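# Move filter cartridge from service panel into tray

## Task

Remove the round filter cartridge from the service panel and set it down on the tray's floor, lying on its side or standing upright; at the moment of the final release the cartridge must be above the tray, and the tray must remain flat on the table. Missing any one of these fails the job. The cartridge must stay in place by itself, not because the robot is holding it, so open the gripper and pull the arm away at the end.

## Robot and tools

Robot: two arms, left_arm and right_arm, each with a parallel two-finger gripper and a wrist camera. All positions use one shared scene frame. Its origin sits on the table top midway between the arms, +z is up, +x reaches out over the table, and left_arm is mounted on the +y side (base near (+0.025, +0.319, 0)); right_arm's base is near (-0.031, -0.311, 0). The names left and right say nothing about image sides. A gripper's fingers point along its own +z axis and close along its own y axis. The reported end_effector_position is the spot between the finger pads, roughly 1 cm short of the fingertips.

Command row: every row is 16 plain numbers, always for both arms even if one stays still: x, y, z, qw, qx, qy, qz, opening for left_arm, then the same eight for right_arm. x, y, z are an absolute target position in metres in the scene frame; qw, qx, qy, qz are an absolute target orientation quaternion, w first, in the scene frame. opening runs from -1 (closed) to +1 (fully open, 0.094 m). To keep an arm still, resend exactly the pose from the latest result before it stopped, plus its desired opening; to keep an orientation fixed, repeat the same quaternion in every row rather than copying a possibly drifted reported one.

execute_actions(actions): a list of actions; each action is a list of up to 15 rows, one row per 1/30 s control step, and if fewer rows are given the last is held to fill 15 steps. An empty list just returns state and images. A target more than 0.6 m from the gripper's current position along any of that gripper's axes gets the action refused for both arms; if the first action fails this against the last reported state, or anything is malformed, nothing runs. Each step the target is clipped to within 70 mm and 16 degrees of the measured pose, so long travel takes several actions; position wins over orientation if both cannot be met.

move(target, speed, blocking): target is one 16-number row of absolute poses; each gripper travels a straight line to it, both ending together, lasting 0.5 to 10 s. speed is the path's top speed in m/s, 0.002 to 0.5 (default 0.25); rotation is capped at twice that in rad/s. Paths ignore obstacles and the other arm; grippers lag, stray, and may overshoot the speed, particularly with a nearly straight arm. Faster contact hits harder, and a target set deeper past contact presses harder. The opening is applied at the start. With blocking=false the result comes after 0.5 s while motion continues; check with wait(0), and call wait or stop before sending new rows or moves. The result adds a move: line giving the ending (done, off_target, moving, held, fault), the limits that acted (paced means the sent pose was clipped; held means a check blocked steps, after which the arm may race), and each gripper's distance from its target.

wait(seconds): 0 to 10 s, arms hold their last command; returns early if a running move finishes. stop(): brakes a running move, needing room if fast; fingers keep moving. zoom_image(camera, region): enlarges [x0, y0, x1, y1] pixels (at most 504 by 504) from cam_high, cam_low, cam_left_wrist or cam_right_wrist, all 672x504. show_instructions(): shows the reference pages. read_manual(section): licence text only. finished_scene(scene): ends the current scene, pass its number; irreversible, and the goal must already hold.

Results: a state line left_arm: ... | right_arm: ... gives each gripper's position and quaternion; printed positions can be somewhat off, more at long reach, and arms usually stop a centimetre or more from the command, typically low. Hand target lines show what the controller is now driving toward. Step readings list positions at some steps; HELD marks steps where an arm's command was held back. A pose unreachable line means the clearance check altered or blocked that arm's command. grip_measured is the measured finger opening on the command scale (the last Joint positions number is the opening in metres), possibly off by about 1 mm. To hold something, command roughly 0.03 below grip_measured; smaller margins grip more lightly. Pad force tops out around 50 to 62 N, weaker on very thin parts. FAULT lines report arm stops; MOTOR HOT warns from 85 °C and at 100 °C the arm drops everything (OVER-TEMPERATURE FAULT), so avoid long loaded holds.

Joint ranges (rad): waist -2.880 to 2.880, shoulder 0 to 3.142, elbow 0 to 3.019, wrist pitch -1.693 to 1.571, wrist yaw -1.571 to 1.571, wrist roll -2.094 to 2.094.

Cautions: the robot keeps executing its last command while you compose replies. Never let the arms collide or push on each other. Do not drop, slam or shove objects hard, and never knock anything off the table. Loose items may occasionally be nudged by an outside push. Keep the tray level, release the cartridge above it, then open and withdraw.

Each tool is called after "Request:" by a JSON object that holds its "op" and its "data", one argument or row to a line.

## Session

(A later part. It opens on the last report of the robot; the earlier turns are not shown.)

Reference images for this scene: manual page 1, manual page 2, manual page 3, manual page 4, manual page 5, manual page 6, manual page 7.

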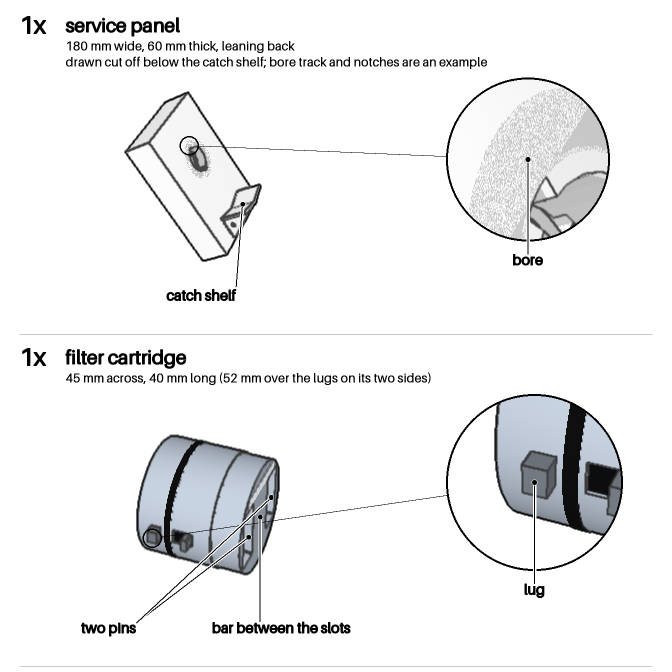

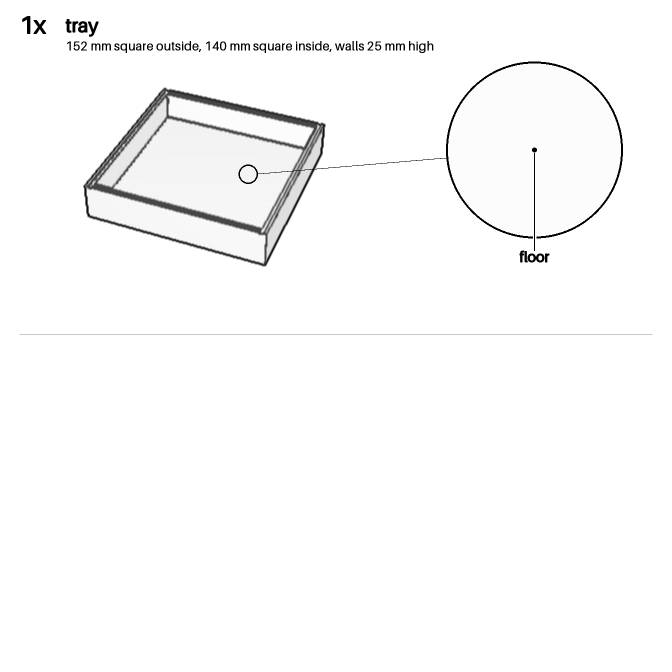

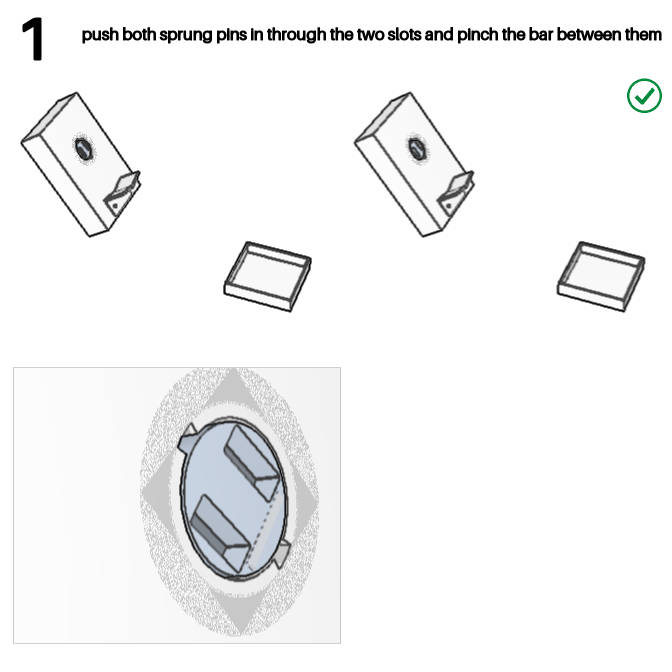

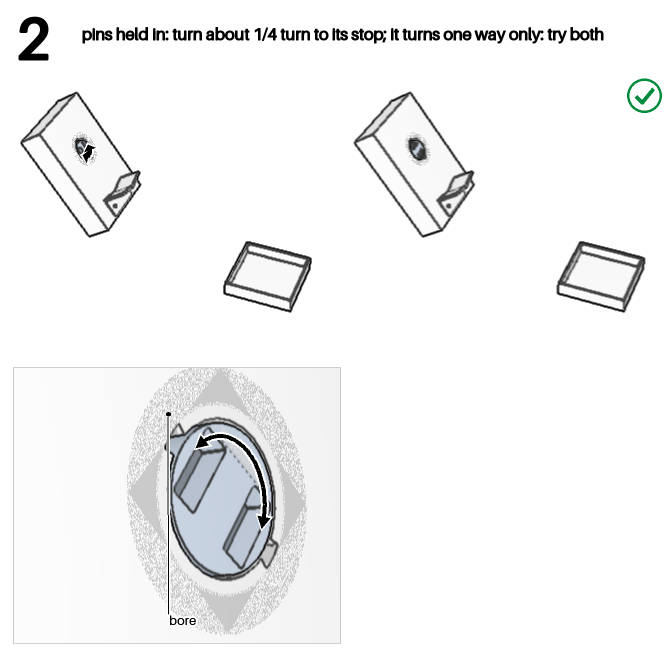

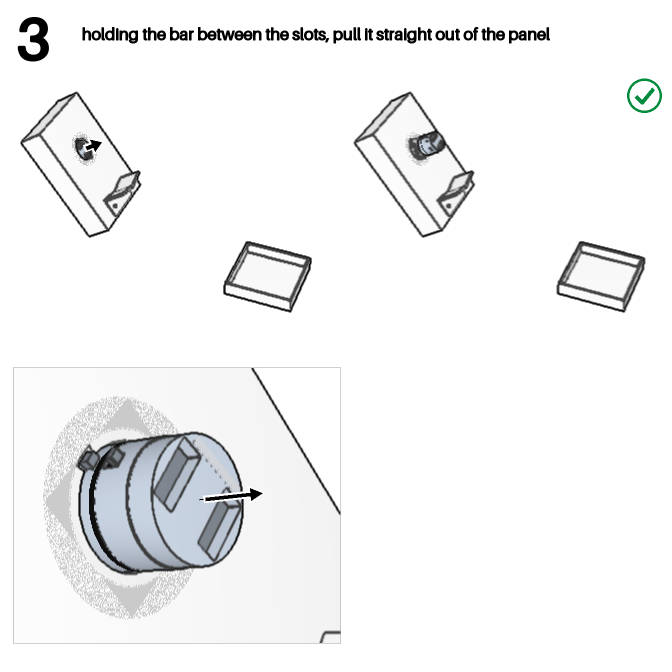

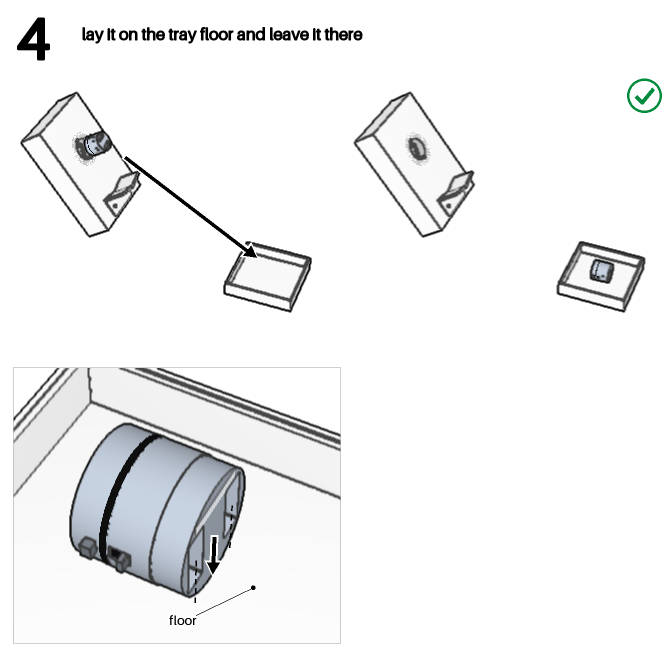

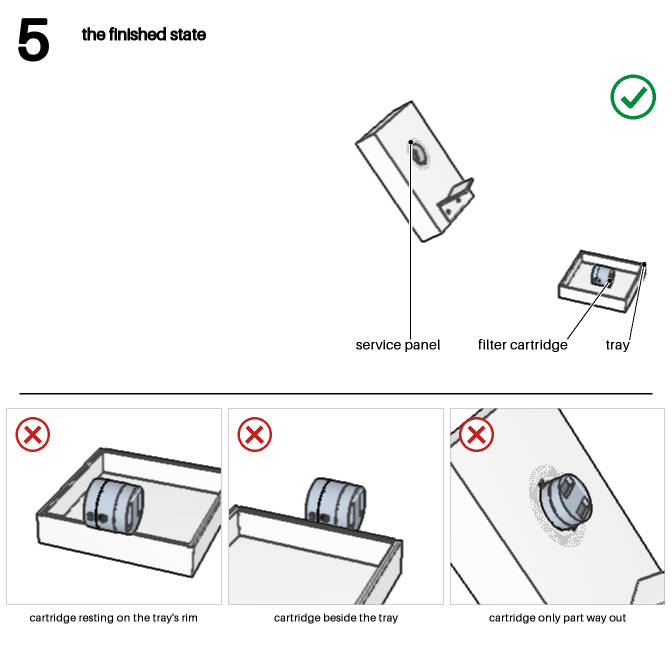

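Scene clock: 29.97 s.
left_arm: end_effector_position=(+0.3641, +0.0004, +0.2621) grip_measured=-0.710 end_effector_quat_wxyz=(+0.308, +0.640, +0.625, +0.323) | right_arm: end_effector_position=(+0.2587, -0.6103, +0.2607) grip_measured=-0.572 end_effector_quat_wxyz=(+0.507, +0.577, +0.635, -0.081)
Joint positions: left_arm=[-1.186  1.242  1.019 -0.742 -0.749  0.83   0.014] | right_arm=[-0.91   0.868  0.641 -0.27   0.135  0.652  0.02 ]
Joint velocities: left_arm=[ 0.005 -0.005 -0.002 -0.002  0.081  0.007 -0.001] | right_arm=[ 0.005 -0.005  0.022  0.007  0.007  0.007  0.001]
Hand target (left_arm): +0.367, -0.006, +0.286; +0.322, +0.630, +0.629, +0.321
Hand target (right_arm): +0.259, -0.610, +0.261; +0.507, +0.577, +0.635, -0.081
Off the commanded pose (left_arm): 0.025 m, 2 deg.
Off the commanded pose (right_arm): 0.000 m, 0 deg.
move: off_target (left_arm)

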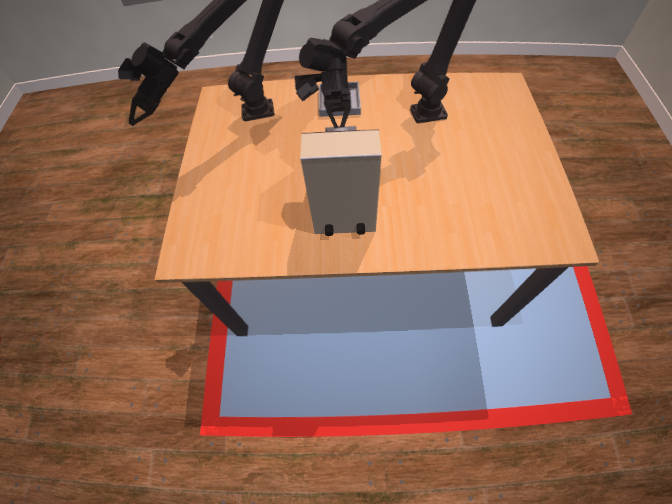

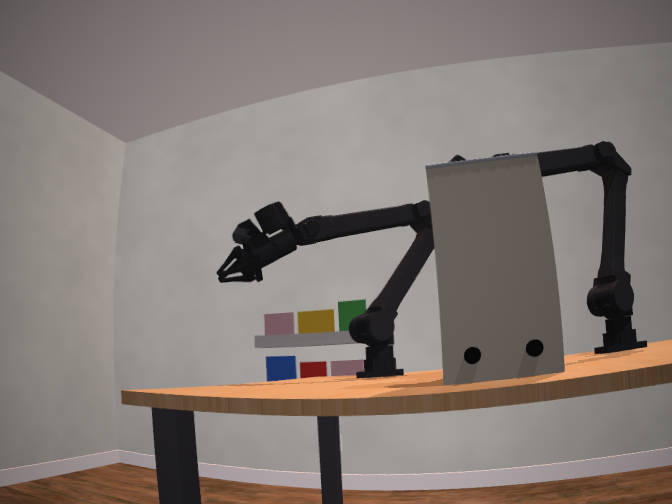

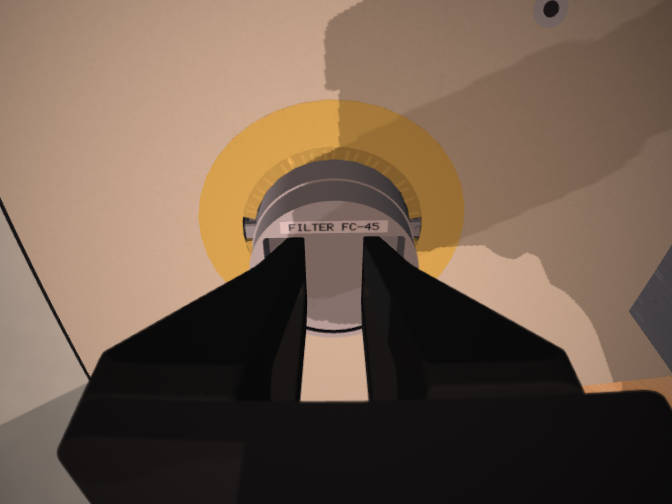

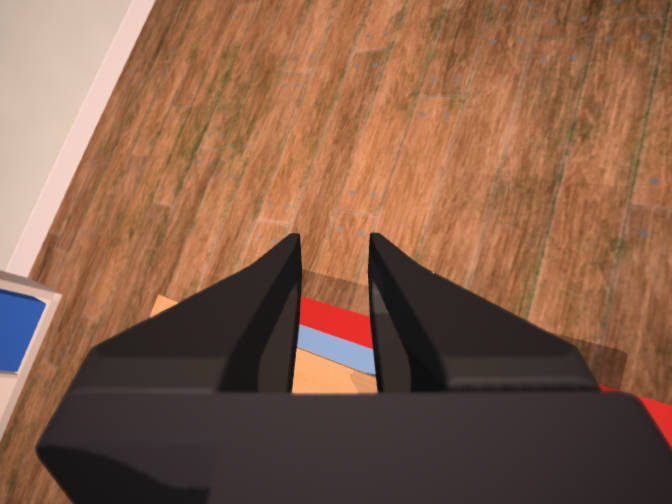

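Request:
{"op": "execute_actions", "data": {
  "actions": [
    [[0.363,-0.008,0.292,0.322,0.634,0.626,0.322,-0.75,0.2587,-0.6103,0.2607,0.507,0.577,0.635,-0.081,-0.575],[0.359,-0.009,0.297,0.322,0.634,0.626,0.322,-0.75,0.2587,-0.6103,0.2607,0.507,0.577,0.635,-0.081,-0.575]],
    [[0.355,-0.010,0.302,0.322,0.634,0.626,0.322,-0.75,0.2587,-0.6103,0.2607,0.507,0.577,0.635,-0.081,-0.575],[0.350,-0.011,0.307,0.322,0.634,0.626,0.322,-0.75,0.2587,-0.6103,0.2607,0.507,0.577,0.635,-0.081,-0.575]],
    [[0.344,-0.011,0.312,0.322,0.634,0.626,0.322,-0.75,0.2587,-0.6103,0.2607,0.507,0.577,0.635,-0.081,-0.575],[0.338,-0.011,0.317,0.322,0.634,0.626,0.322,-0.75,0.2587,-0.6103,0.2607,0.507,0.577,0.635,-0.081,-0.575],[0.330,-0.011,0.323,0.322,0.634,0.626,0.322,-0.75,0.2587,-0.6103,0.2607,0.507,0.577,0.635,-0.081,-0.575]]
  ]
}}

Scene clock: 32.93 s.
left_arm: end_effector_position=(+0.3232, +0.0007, +0.2863) grip_measured=-0.710 end_effector_quat_wxyz=(+0.291, +0.653, +0.617, +0.329) | right_arm: end_effector_position=(+0.2587, -0.6103, +0.2607) grip_measured=-0.572 end_effector_quat_wxyz=(+0.507, +0.577, +0.635, -0.081)
Joint positions: left_arm=[-1.281  1.199  1.065 -0.942 -0.798  0.735  0.014] | right_arm=[-0.91   0.868  0.641 -0.27   0.135  0.652  0.02 ]
Joint velocities: left_arm=[ 0.005 -0.005  0.007 -0.007 -0.022 -0.125 -0.001] | right_arm=[-0.005 -0.005 -0.017  0.012  0.007 -0.022  0.   ]
Hand target (left_arm): +0.329, -0.009, +0.323; +0.322, +0.633, +0.626, +0.322
Hand target (right_arm): +0.259, -0.610, +0.261; +0.507, +0.577, +0.635, -0.081
Off the commanded pose (left_arm): 0.039 m, 4 deg.
Off the commanded pose (right_arm): 0.000 m, 0 deg.
Step readings (end_effector_position; steps 1 to 15: 1st action; 16 to 30: 2nd action; 31 to 45: 3rd action):
0: left_arm (+0.3641, +0.0004, +0.2621) | right_arm (+0.2587, -0.6103, +0.2607)
1: left_arm (+0.3638, +0.0004, +0.2624) | right_arm (+0.2587, -0.6103, +0.2607)
2: left_arm (+0.3629, +0.0004, +0.2633) | right_arm (+0.2587, -0.6103, +0.2607)
4: left_arm (+0.3595, -0.0001, +0.2656) | right_arm (+0.2587, -0.6103, +0.2607)
8: left_arm (+0.3555, -0.0001, +0.2685) | right_arm (+0.2587, -0.6103, +0.2607)
15: left_arm (+0.3552, +0.0001, +0.2687) | right_arm (+0.2587, -0.6103, +0.2607)
16: left_arm (+0.3550, +0.0002, +0.2691) | right_arm (+0.2587, -0.6103, +0.2607)
17: left_arm (+0.3540, +0.0002, +0.2700) | right_arm (+0.2587, -0.6103, +0.2607)
19: left_arm (+0.3501, -0.0002, +0.2719) | right_arm (+0.2587, -0.6103, +0.2607)
23: left_arm (+0.3446, -0.0000, +0.2710) | right_arm (+0.2587, -0.6103, +0.2607)
30: left_arm (+0.3442, +0.0007, +0.2706) | right_arm (+0.2587, -0.6103, +0.2607)
31: left_arm (+0.3439, +0.0014, +0.2707) | right_arm (+0.2587, -0.6103, +0.2607)
32: left_arm (+0.3427, +0.0029, +0.2709) | right_arm (+0.2587, -0.6103, +0.2607)
34: left_arm (+0.3366, +0.0060, +0.2719) | right_arm (+0.2587, -0.6103, +0.2607)
38: left_arm (+0.3241, +0.0037, +0.2782) | right_arm (+0.2587, -0.6103, +0.2607)
45: end_effector_position above

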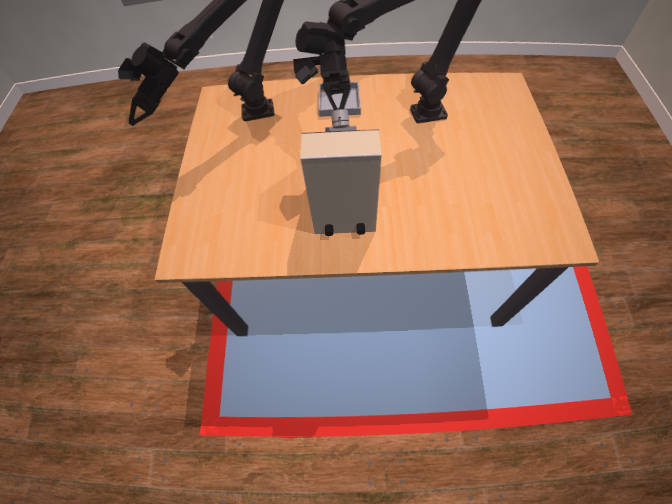

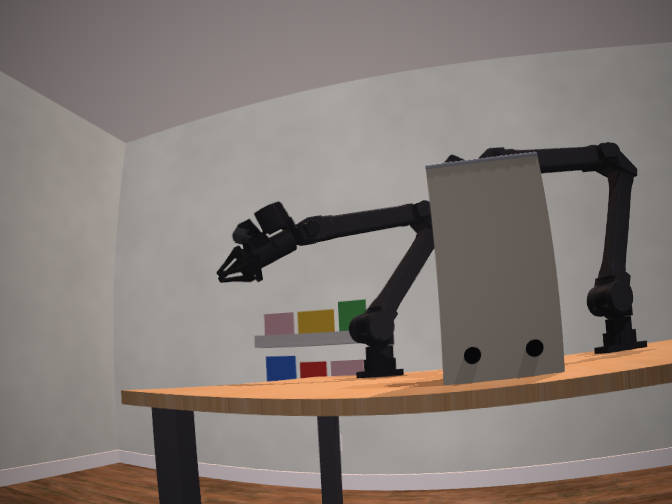

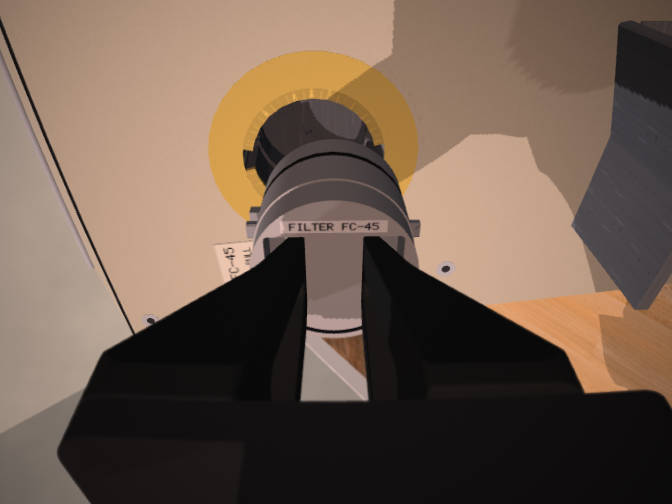

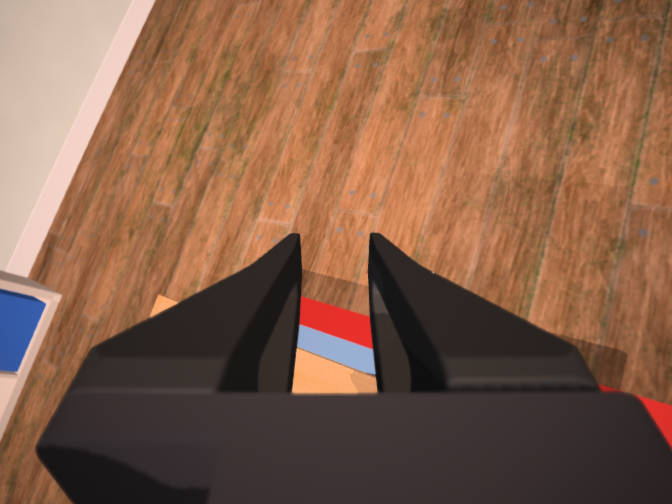

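Request:
{"op": "move", "data": {
  "target": [-0.03,0,0.19,0,0.574,0.819,0,-0.75,0.2587,-0.6103,0.2607,0.507,0.577,0.635,-0.081,-0.575]
}}

Request:
{"op": "move", "data": {
  "target": [-0.05,-0.003,0.054,0,0.574,0.819,0,-0.75,0.2587,-0.6103,0.2607,0.507,0.577,0.635,-0.081,-0.575],
  "speed": 0.12
}}

Request:
{"op": "move", "data": {
  "target": [-0.05,-0.003,0.027,0,0.574,0.819,0,-0.75,0.2587,-0.6103,0.2607,0.507,0.577,0.635,-0.081,-0.575],
  "speed": 0.025
}}

Scene clock: 36.07 s.
left_arm: end_effector_position=(-0.0276, -0.0016, +0.1934) grip_measured=-0.710 end_effector_quat_wxyz=(+0.004, +0.580, +0.815, -0.002) | right_arm: end_effector_position=(+0.2587, -0.6103, +0.2607) grip_measured=-0.572 end_effector_quat_wxyz=(+0.507, +0.577, +0.635, -0.081)
Joint positions: left_arm=[-1.913  1.199  1.018 -1.383 -0.005 -0.498  0.014] | right_arm=[-0.91   0.868  0.641 -0.27   0.135  0.652  0.02 ]
Joint velocities: left_arm=[-0.005 -0.015 -0.012 -0.007  0.022 -0.007 -0.   ] | right_arm=[ 0.005 -0.015  0.002  0.007  0.007  0.022  0.   ]
Hand target (left_arm): -0.028, -0.001, +0.190; +0.003, +0.576, +0.817, -0.003
Hand target (right_arm): +0.259, -0.610, +0.261; +0.507, +0.577, +0.635, -0.081
Off the commanded pose (left_arm): 0.004 m, 1 deg.
Off the commanded pose (right_arm): 0.000 m, 0 deg.
move: done

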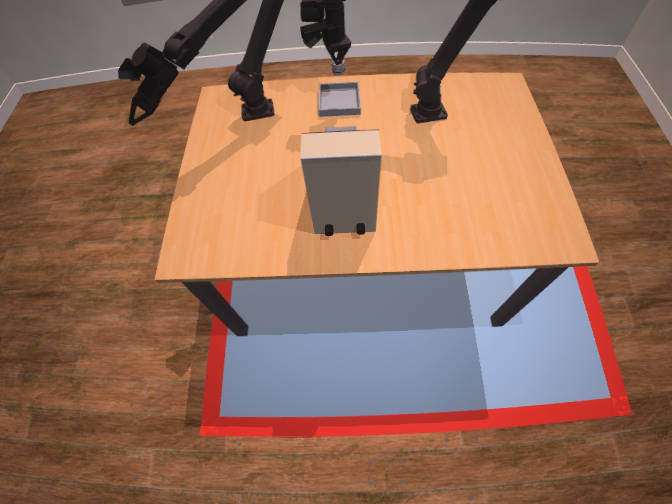

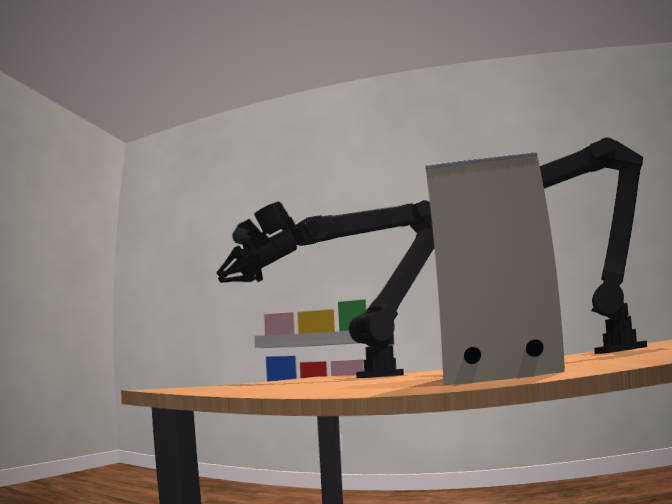

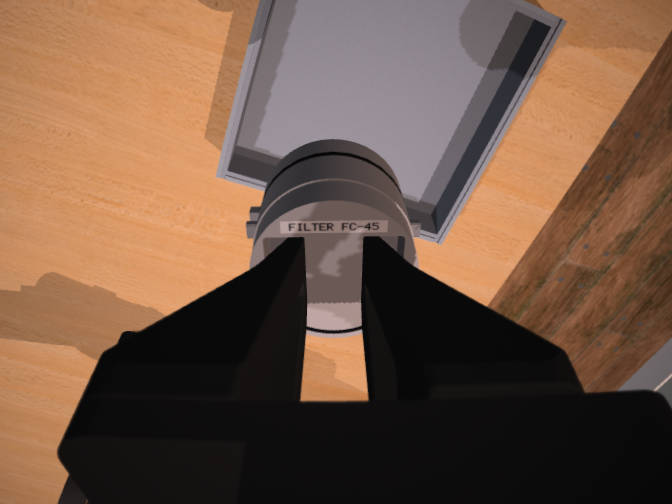

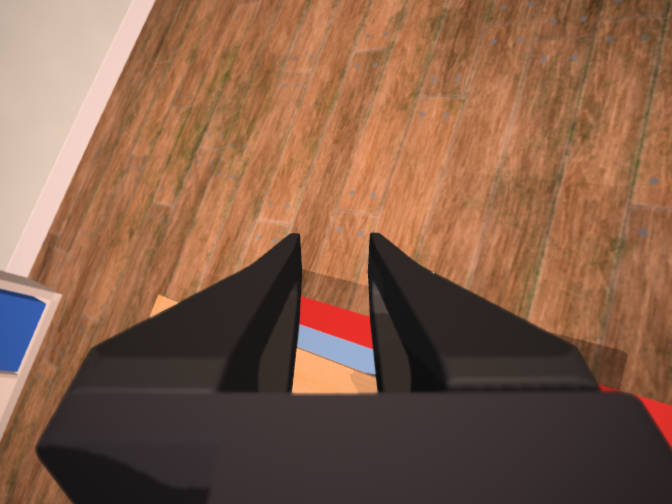

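Scene clock: 37.60 s.
left_arm: end_effector_position=(-0.0466, -0.0040, +0.0579) grip_measured=-0.710 end_effector_quat_wxyz=(+0.002, +0.575, +0.818, +0.001) | right_arm: end_effector_position=(+0.2587, -0.6103, +0.2607) grip_measured=-0.572 end_effector_quat_wxyz=(+0.507, +0.577, +0.635, -0.081)
Joint positions: left_arm=[-1.969  1.37   0.784 -0.985 -0.004 -0.567  0.014] | right_arm=[-0.91   0.868  0.641 -0.27   0.135  0.652  0.02 ]
Joint velocities: left_arm=[-0.015  0.005 -0.002 -0.002 -0.022 -0.022 -0.001] | right_arm=[-0.015 -0.005 -0.022 -0.002  0.022  0.007 -0.   ]
Hand target (left_arm): -0.050, -0.002, +0.055; -0.000, +0.574, +0.819, -0.000
Hand target (right_arm): +0.259, -0.610, +0.261; +0.507, +0.577, +0.635, -0.081
Off the commanded pose (left_arm): 0.005 m, 0 deg.
Off the commanded pose (right_arm): 0.000 m, 0 deg.
move: done

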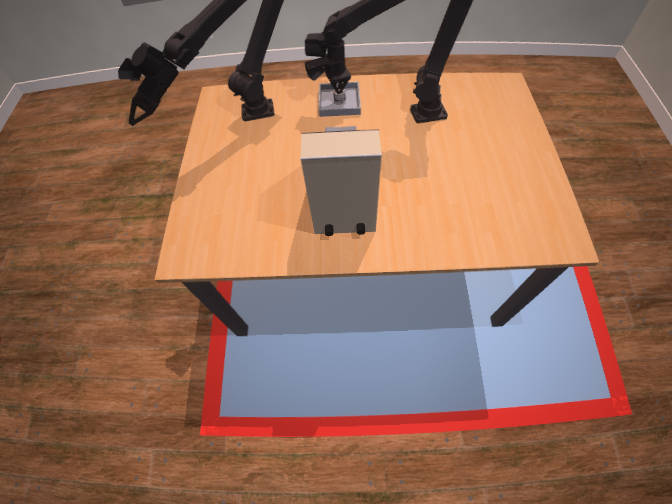

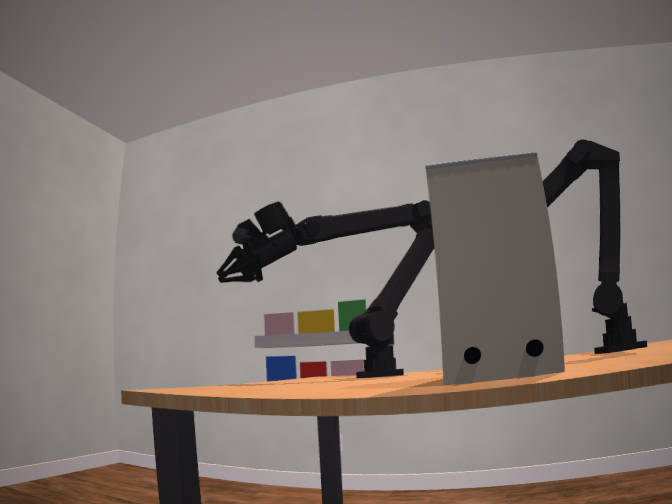

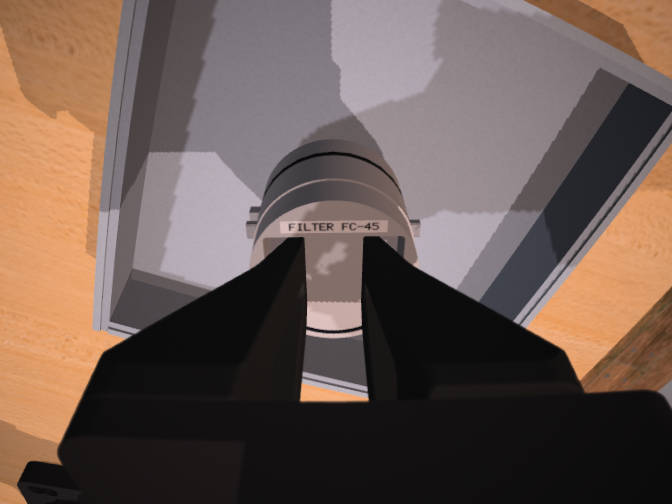

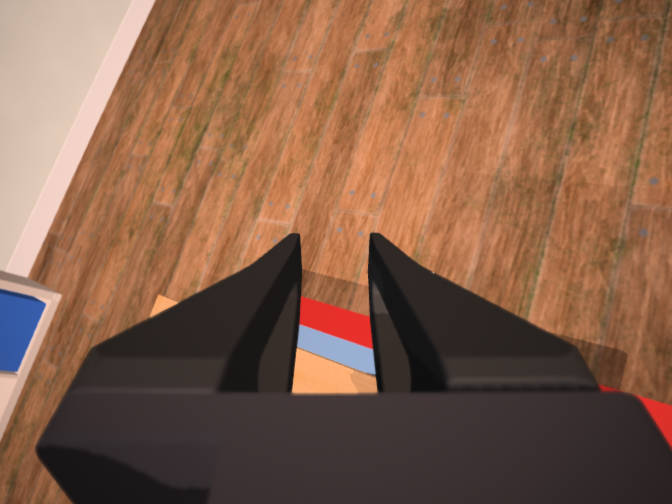

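Scene clock: 39.07 s.
left_arm: end_effector_position=(-0.0488, -0.0135, +0.0462) grip_measured=-0.710 end_effector_quat_wxyz=(+0.009, +0.574, +0.819, -0.017) | right_arm: end_effector_position=(+0.2587, -0.6103, +0.2607) grip_measured=-0.572 end_effector_quat_wxyz=(+0.507, +0.577, +0.635, -0.081)
Joint positions: left_arm=[-1.969  1.393  0.768 -0.908 -0.004 -0.568  0.014] | right_arm=[-0.91   0.868  0.641 -0.27   0.135  0.652  0.02 ]
Joint velocities: left_arm=[-0.005 -0.005  0.002 -0.022 -0.066  0.022  0.   ] | right_arm=[ 0.005  0.015 -0.007  0.007 -0.007  0.007 -0.   ]
Hand target (left_arm): -0.050, -0.002, +0.028; +0.000, +0.574, +0.819, +0.000
Hand target (right_arm): +0.259, -0.610, +0.261; +0.507, +0.577, +0.635, -0.081
Off the commanded pose (left_arm): 0.022 m, 2 deg.
Off the commanded pose (right_arm): 0.000 m, 0 deg.
move: off_target (left_arm)

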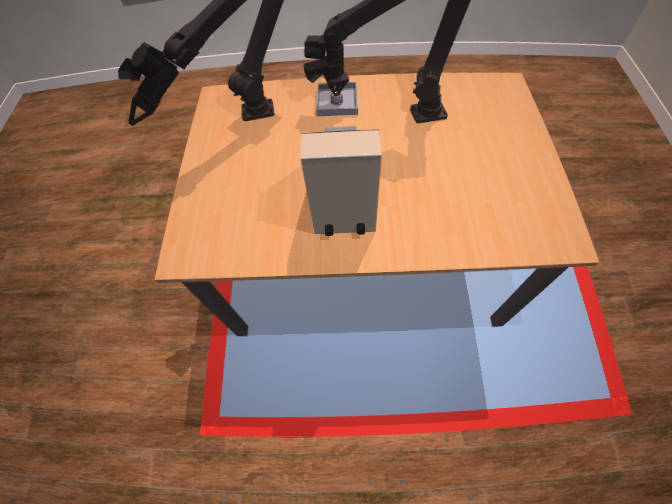

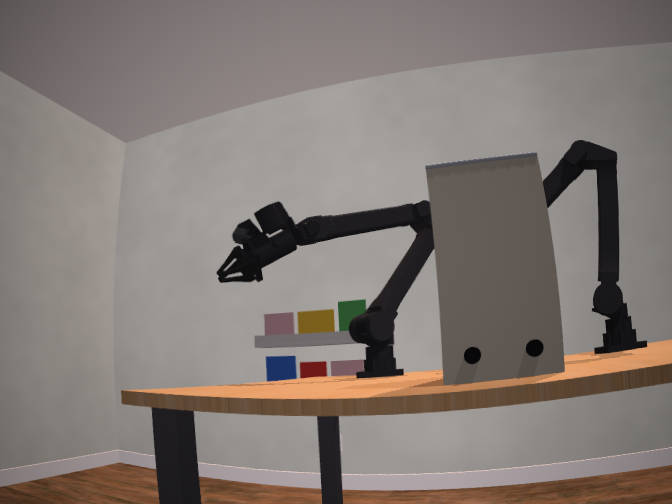

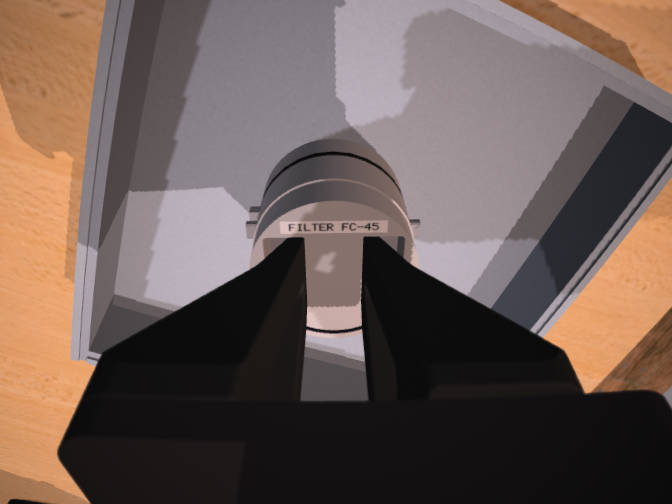

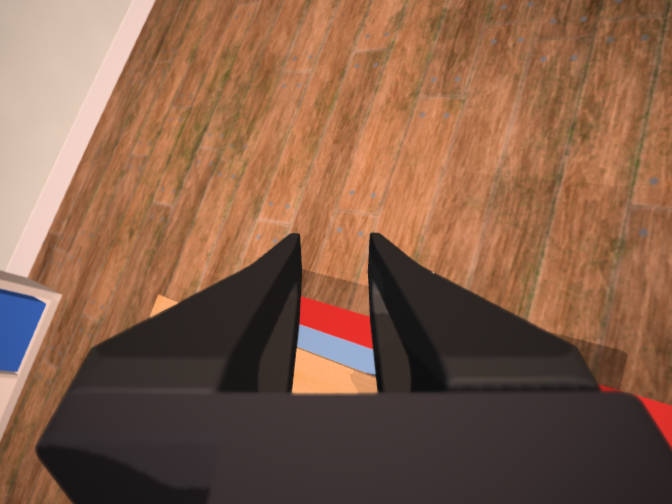

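Request:
{"op": "execute_actions", "data": {
  "actions": [
    [[-0.049,-0.013,0.045,0,0.574,0.819,0,-0.61,0.2587,-0.6103,0.2607,0.507,0.577,0.635,-0.081,-0.575]]
  ]
}}

Request:
{"op": "move", "data": {
  "target": [-0.05,-0.035,0.17,0,0.574,0.819,0,-0.61,0.2587,-0.6103,0.2607,0.507,0.577,0.635,-0.081,-0.575],
  "speed": 0.1
}}

Scene clock: 39.87 s.
left_arm: end_effector_position=(-0.0485, -0.0115, +0.0477) grip_measured=-0.612 end_effector_quat_wxyz=(+0.006, +0.574, +0.819, -0.011) | right_arm: end_effector_position=(+0.2587, -0.6103, +0.2607) grip_measured=-0.572 end_effector_quat_wxyz=(+0.507, +0.577, +0.635, -0.081)
Joint positions: left_arm=[-1.969  1.393  0.773 -0.926 -0.003 -0.569  0.018] | right_arm=[-0.91   0.868  0.641 -0.27   0.135  0.652  0.02 ]
Joint velocities: left_arm=[ 0.005 -0.005  0.017 -0.012 -0.022  0.037 -0.   ] | right_arm=[ 0.005  0.005 -0.002 -0.007 -0.051 -0.051 -0.001]
Hand target (left_arm): -0.049, -0.013, +0.045; -0.000, +0.574, +0.819, -0.000
Hand target (right_arm): +0.259, -0.610, +0.261; +0.507, +0.577, +0.635, -0.081
Off the commanded pose (left_arm): 0.003 m, 1 deg.
Off the commanded pose (right_arm): 0.000 m, 0 deg.
Step readings (end_effector_position):
0: left_arm (-0.0488, -0.0135, +0.0462) | right_arm (+0.2587, -0.6103, +0.2607)
1: left_arm (-0.0487, -0.0124, +0.0461) | right_arm (+0.2587, -0.6103, +0.2607)
2: left_arm (-0.0486, -0.0118, +0.0467) | right_arm (+0.2587, -0.6103, +0.2607)
4: left_arm (-0.0486, -0.0117, +0.0476) | right_arm (+0.2587, -0.6103, +0.2607)
8: left_arm (-0.0485, -0.0115, +0.0477) | right_arm (+0.2587, -0.6103, +0.2607)
15: end_effector_position above

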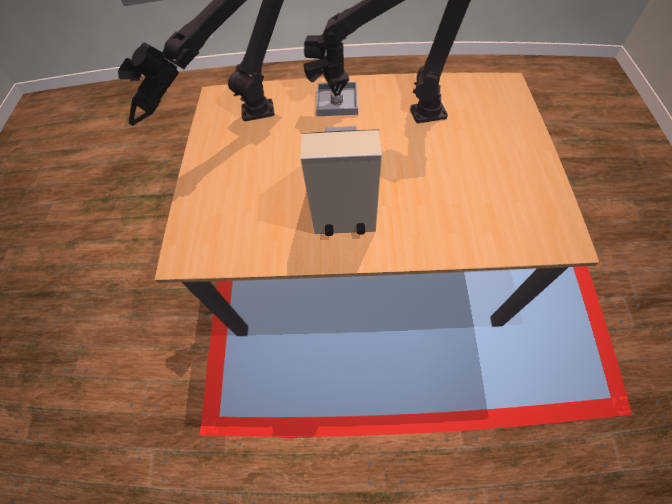

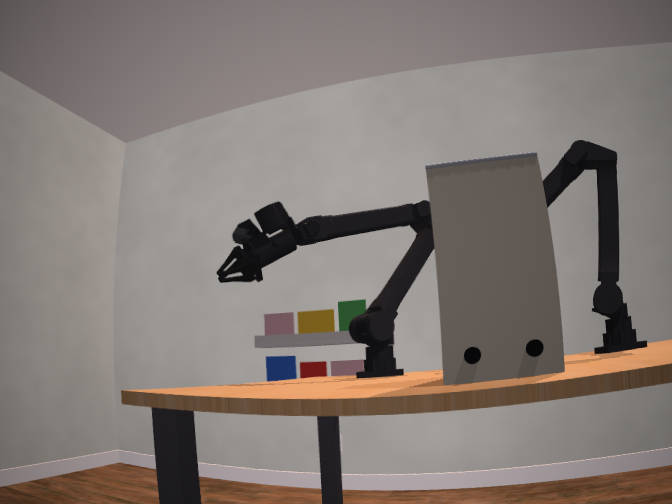

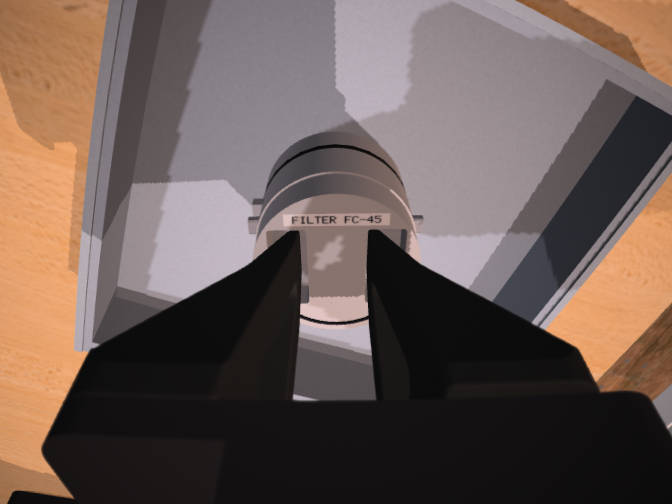

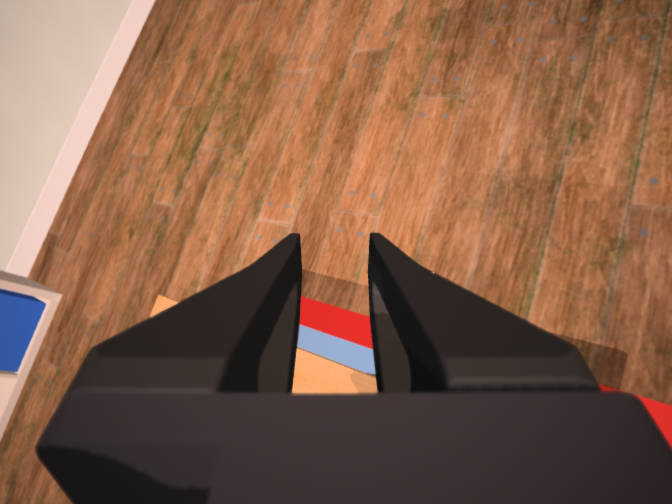

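Scene clock: 41.47 s.
left_arm: end_effector_position=(-0.0492, -0.0195, +0.1510) grip_measured=-0.612 end_effector_quat_wxyz=(-0.006, +0.574, +0.819, +0.019) | right_arm: end_effector_position=(+0.2587, -0.6103, +0.2607) grip_measured=-0.572 end_effector_quat_wxyz=(+0.507, +0.577, +0.635, -0.081)
Joint positions: left_arm=[-1.966  1.319  1.006 -1.299 -0.003 -0.565  0.018] | right_arm=[-0.91   0.868  0.641 -0.27   0.135  0.652  0.02 ]
Joint velocities: left_arm=[-0.005 -0.005 -0.007 -0.007 -0.037 -0.051  0.   ] | right_arm=[ 0.015 -0.015  0.007 -0.007 -0.022 -0.007 -0.   ]
Hand target (left_arm): -0.050, -0.035, +0.170; +0.000, +0.574, +0.819, -0.000
Hand target (right_arm): +0.259, -0.610, +0.261; +0.507, +0.577, +0.635, -0.081
Off the commanded pose (left_arm): 0.024 m, 2 deg.
Off the commanded pose (right_arm): 0.000 m, 0 deg.
move: off_target (left_arm)

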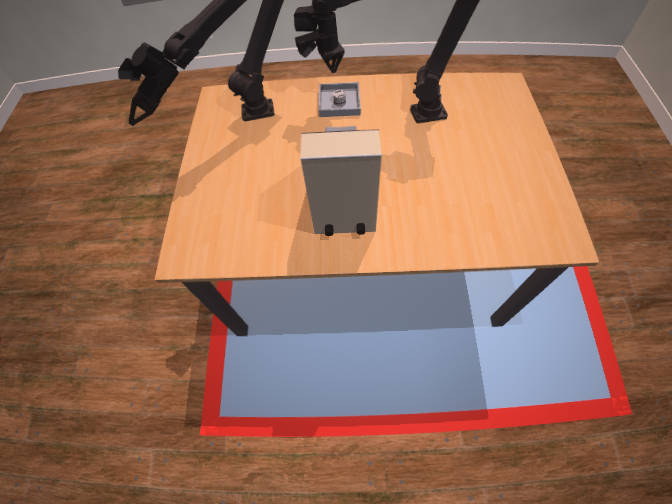

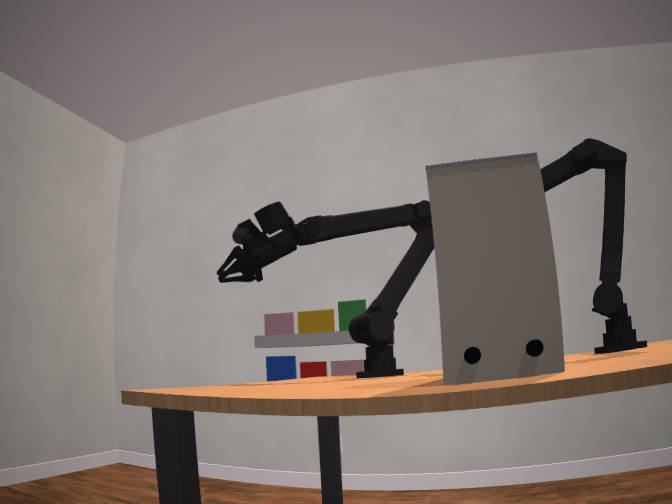

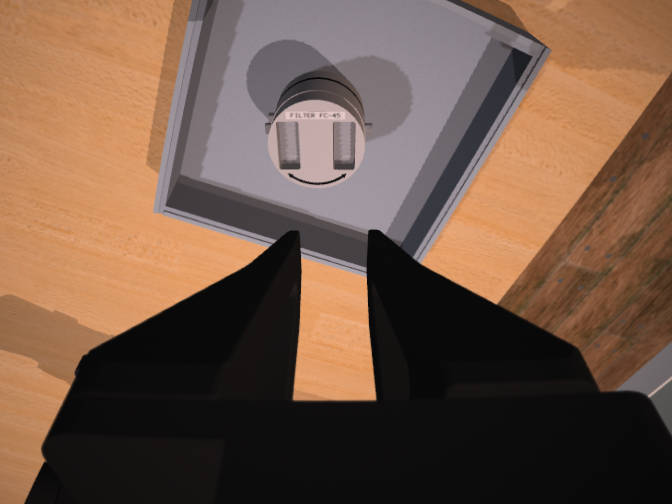

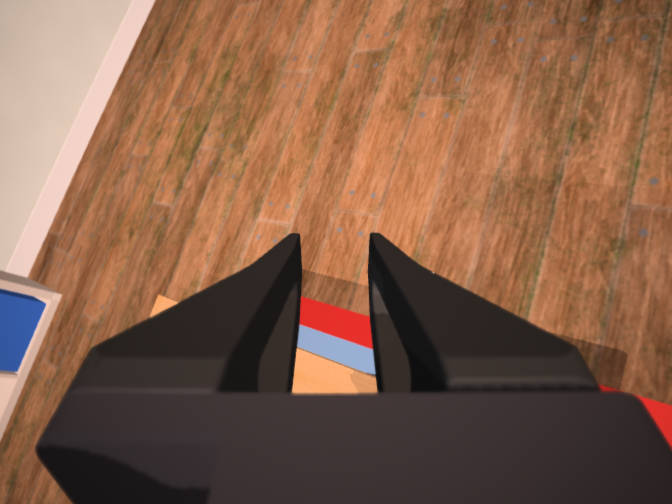

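Request:
{"op": "finished_scene", "data": {
  "scene": 2
}}

The scene is finished: the task was done.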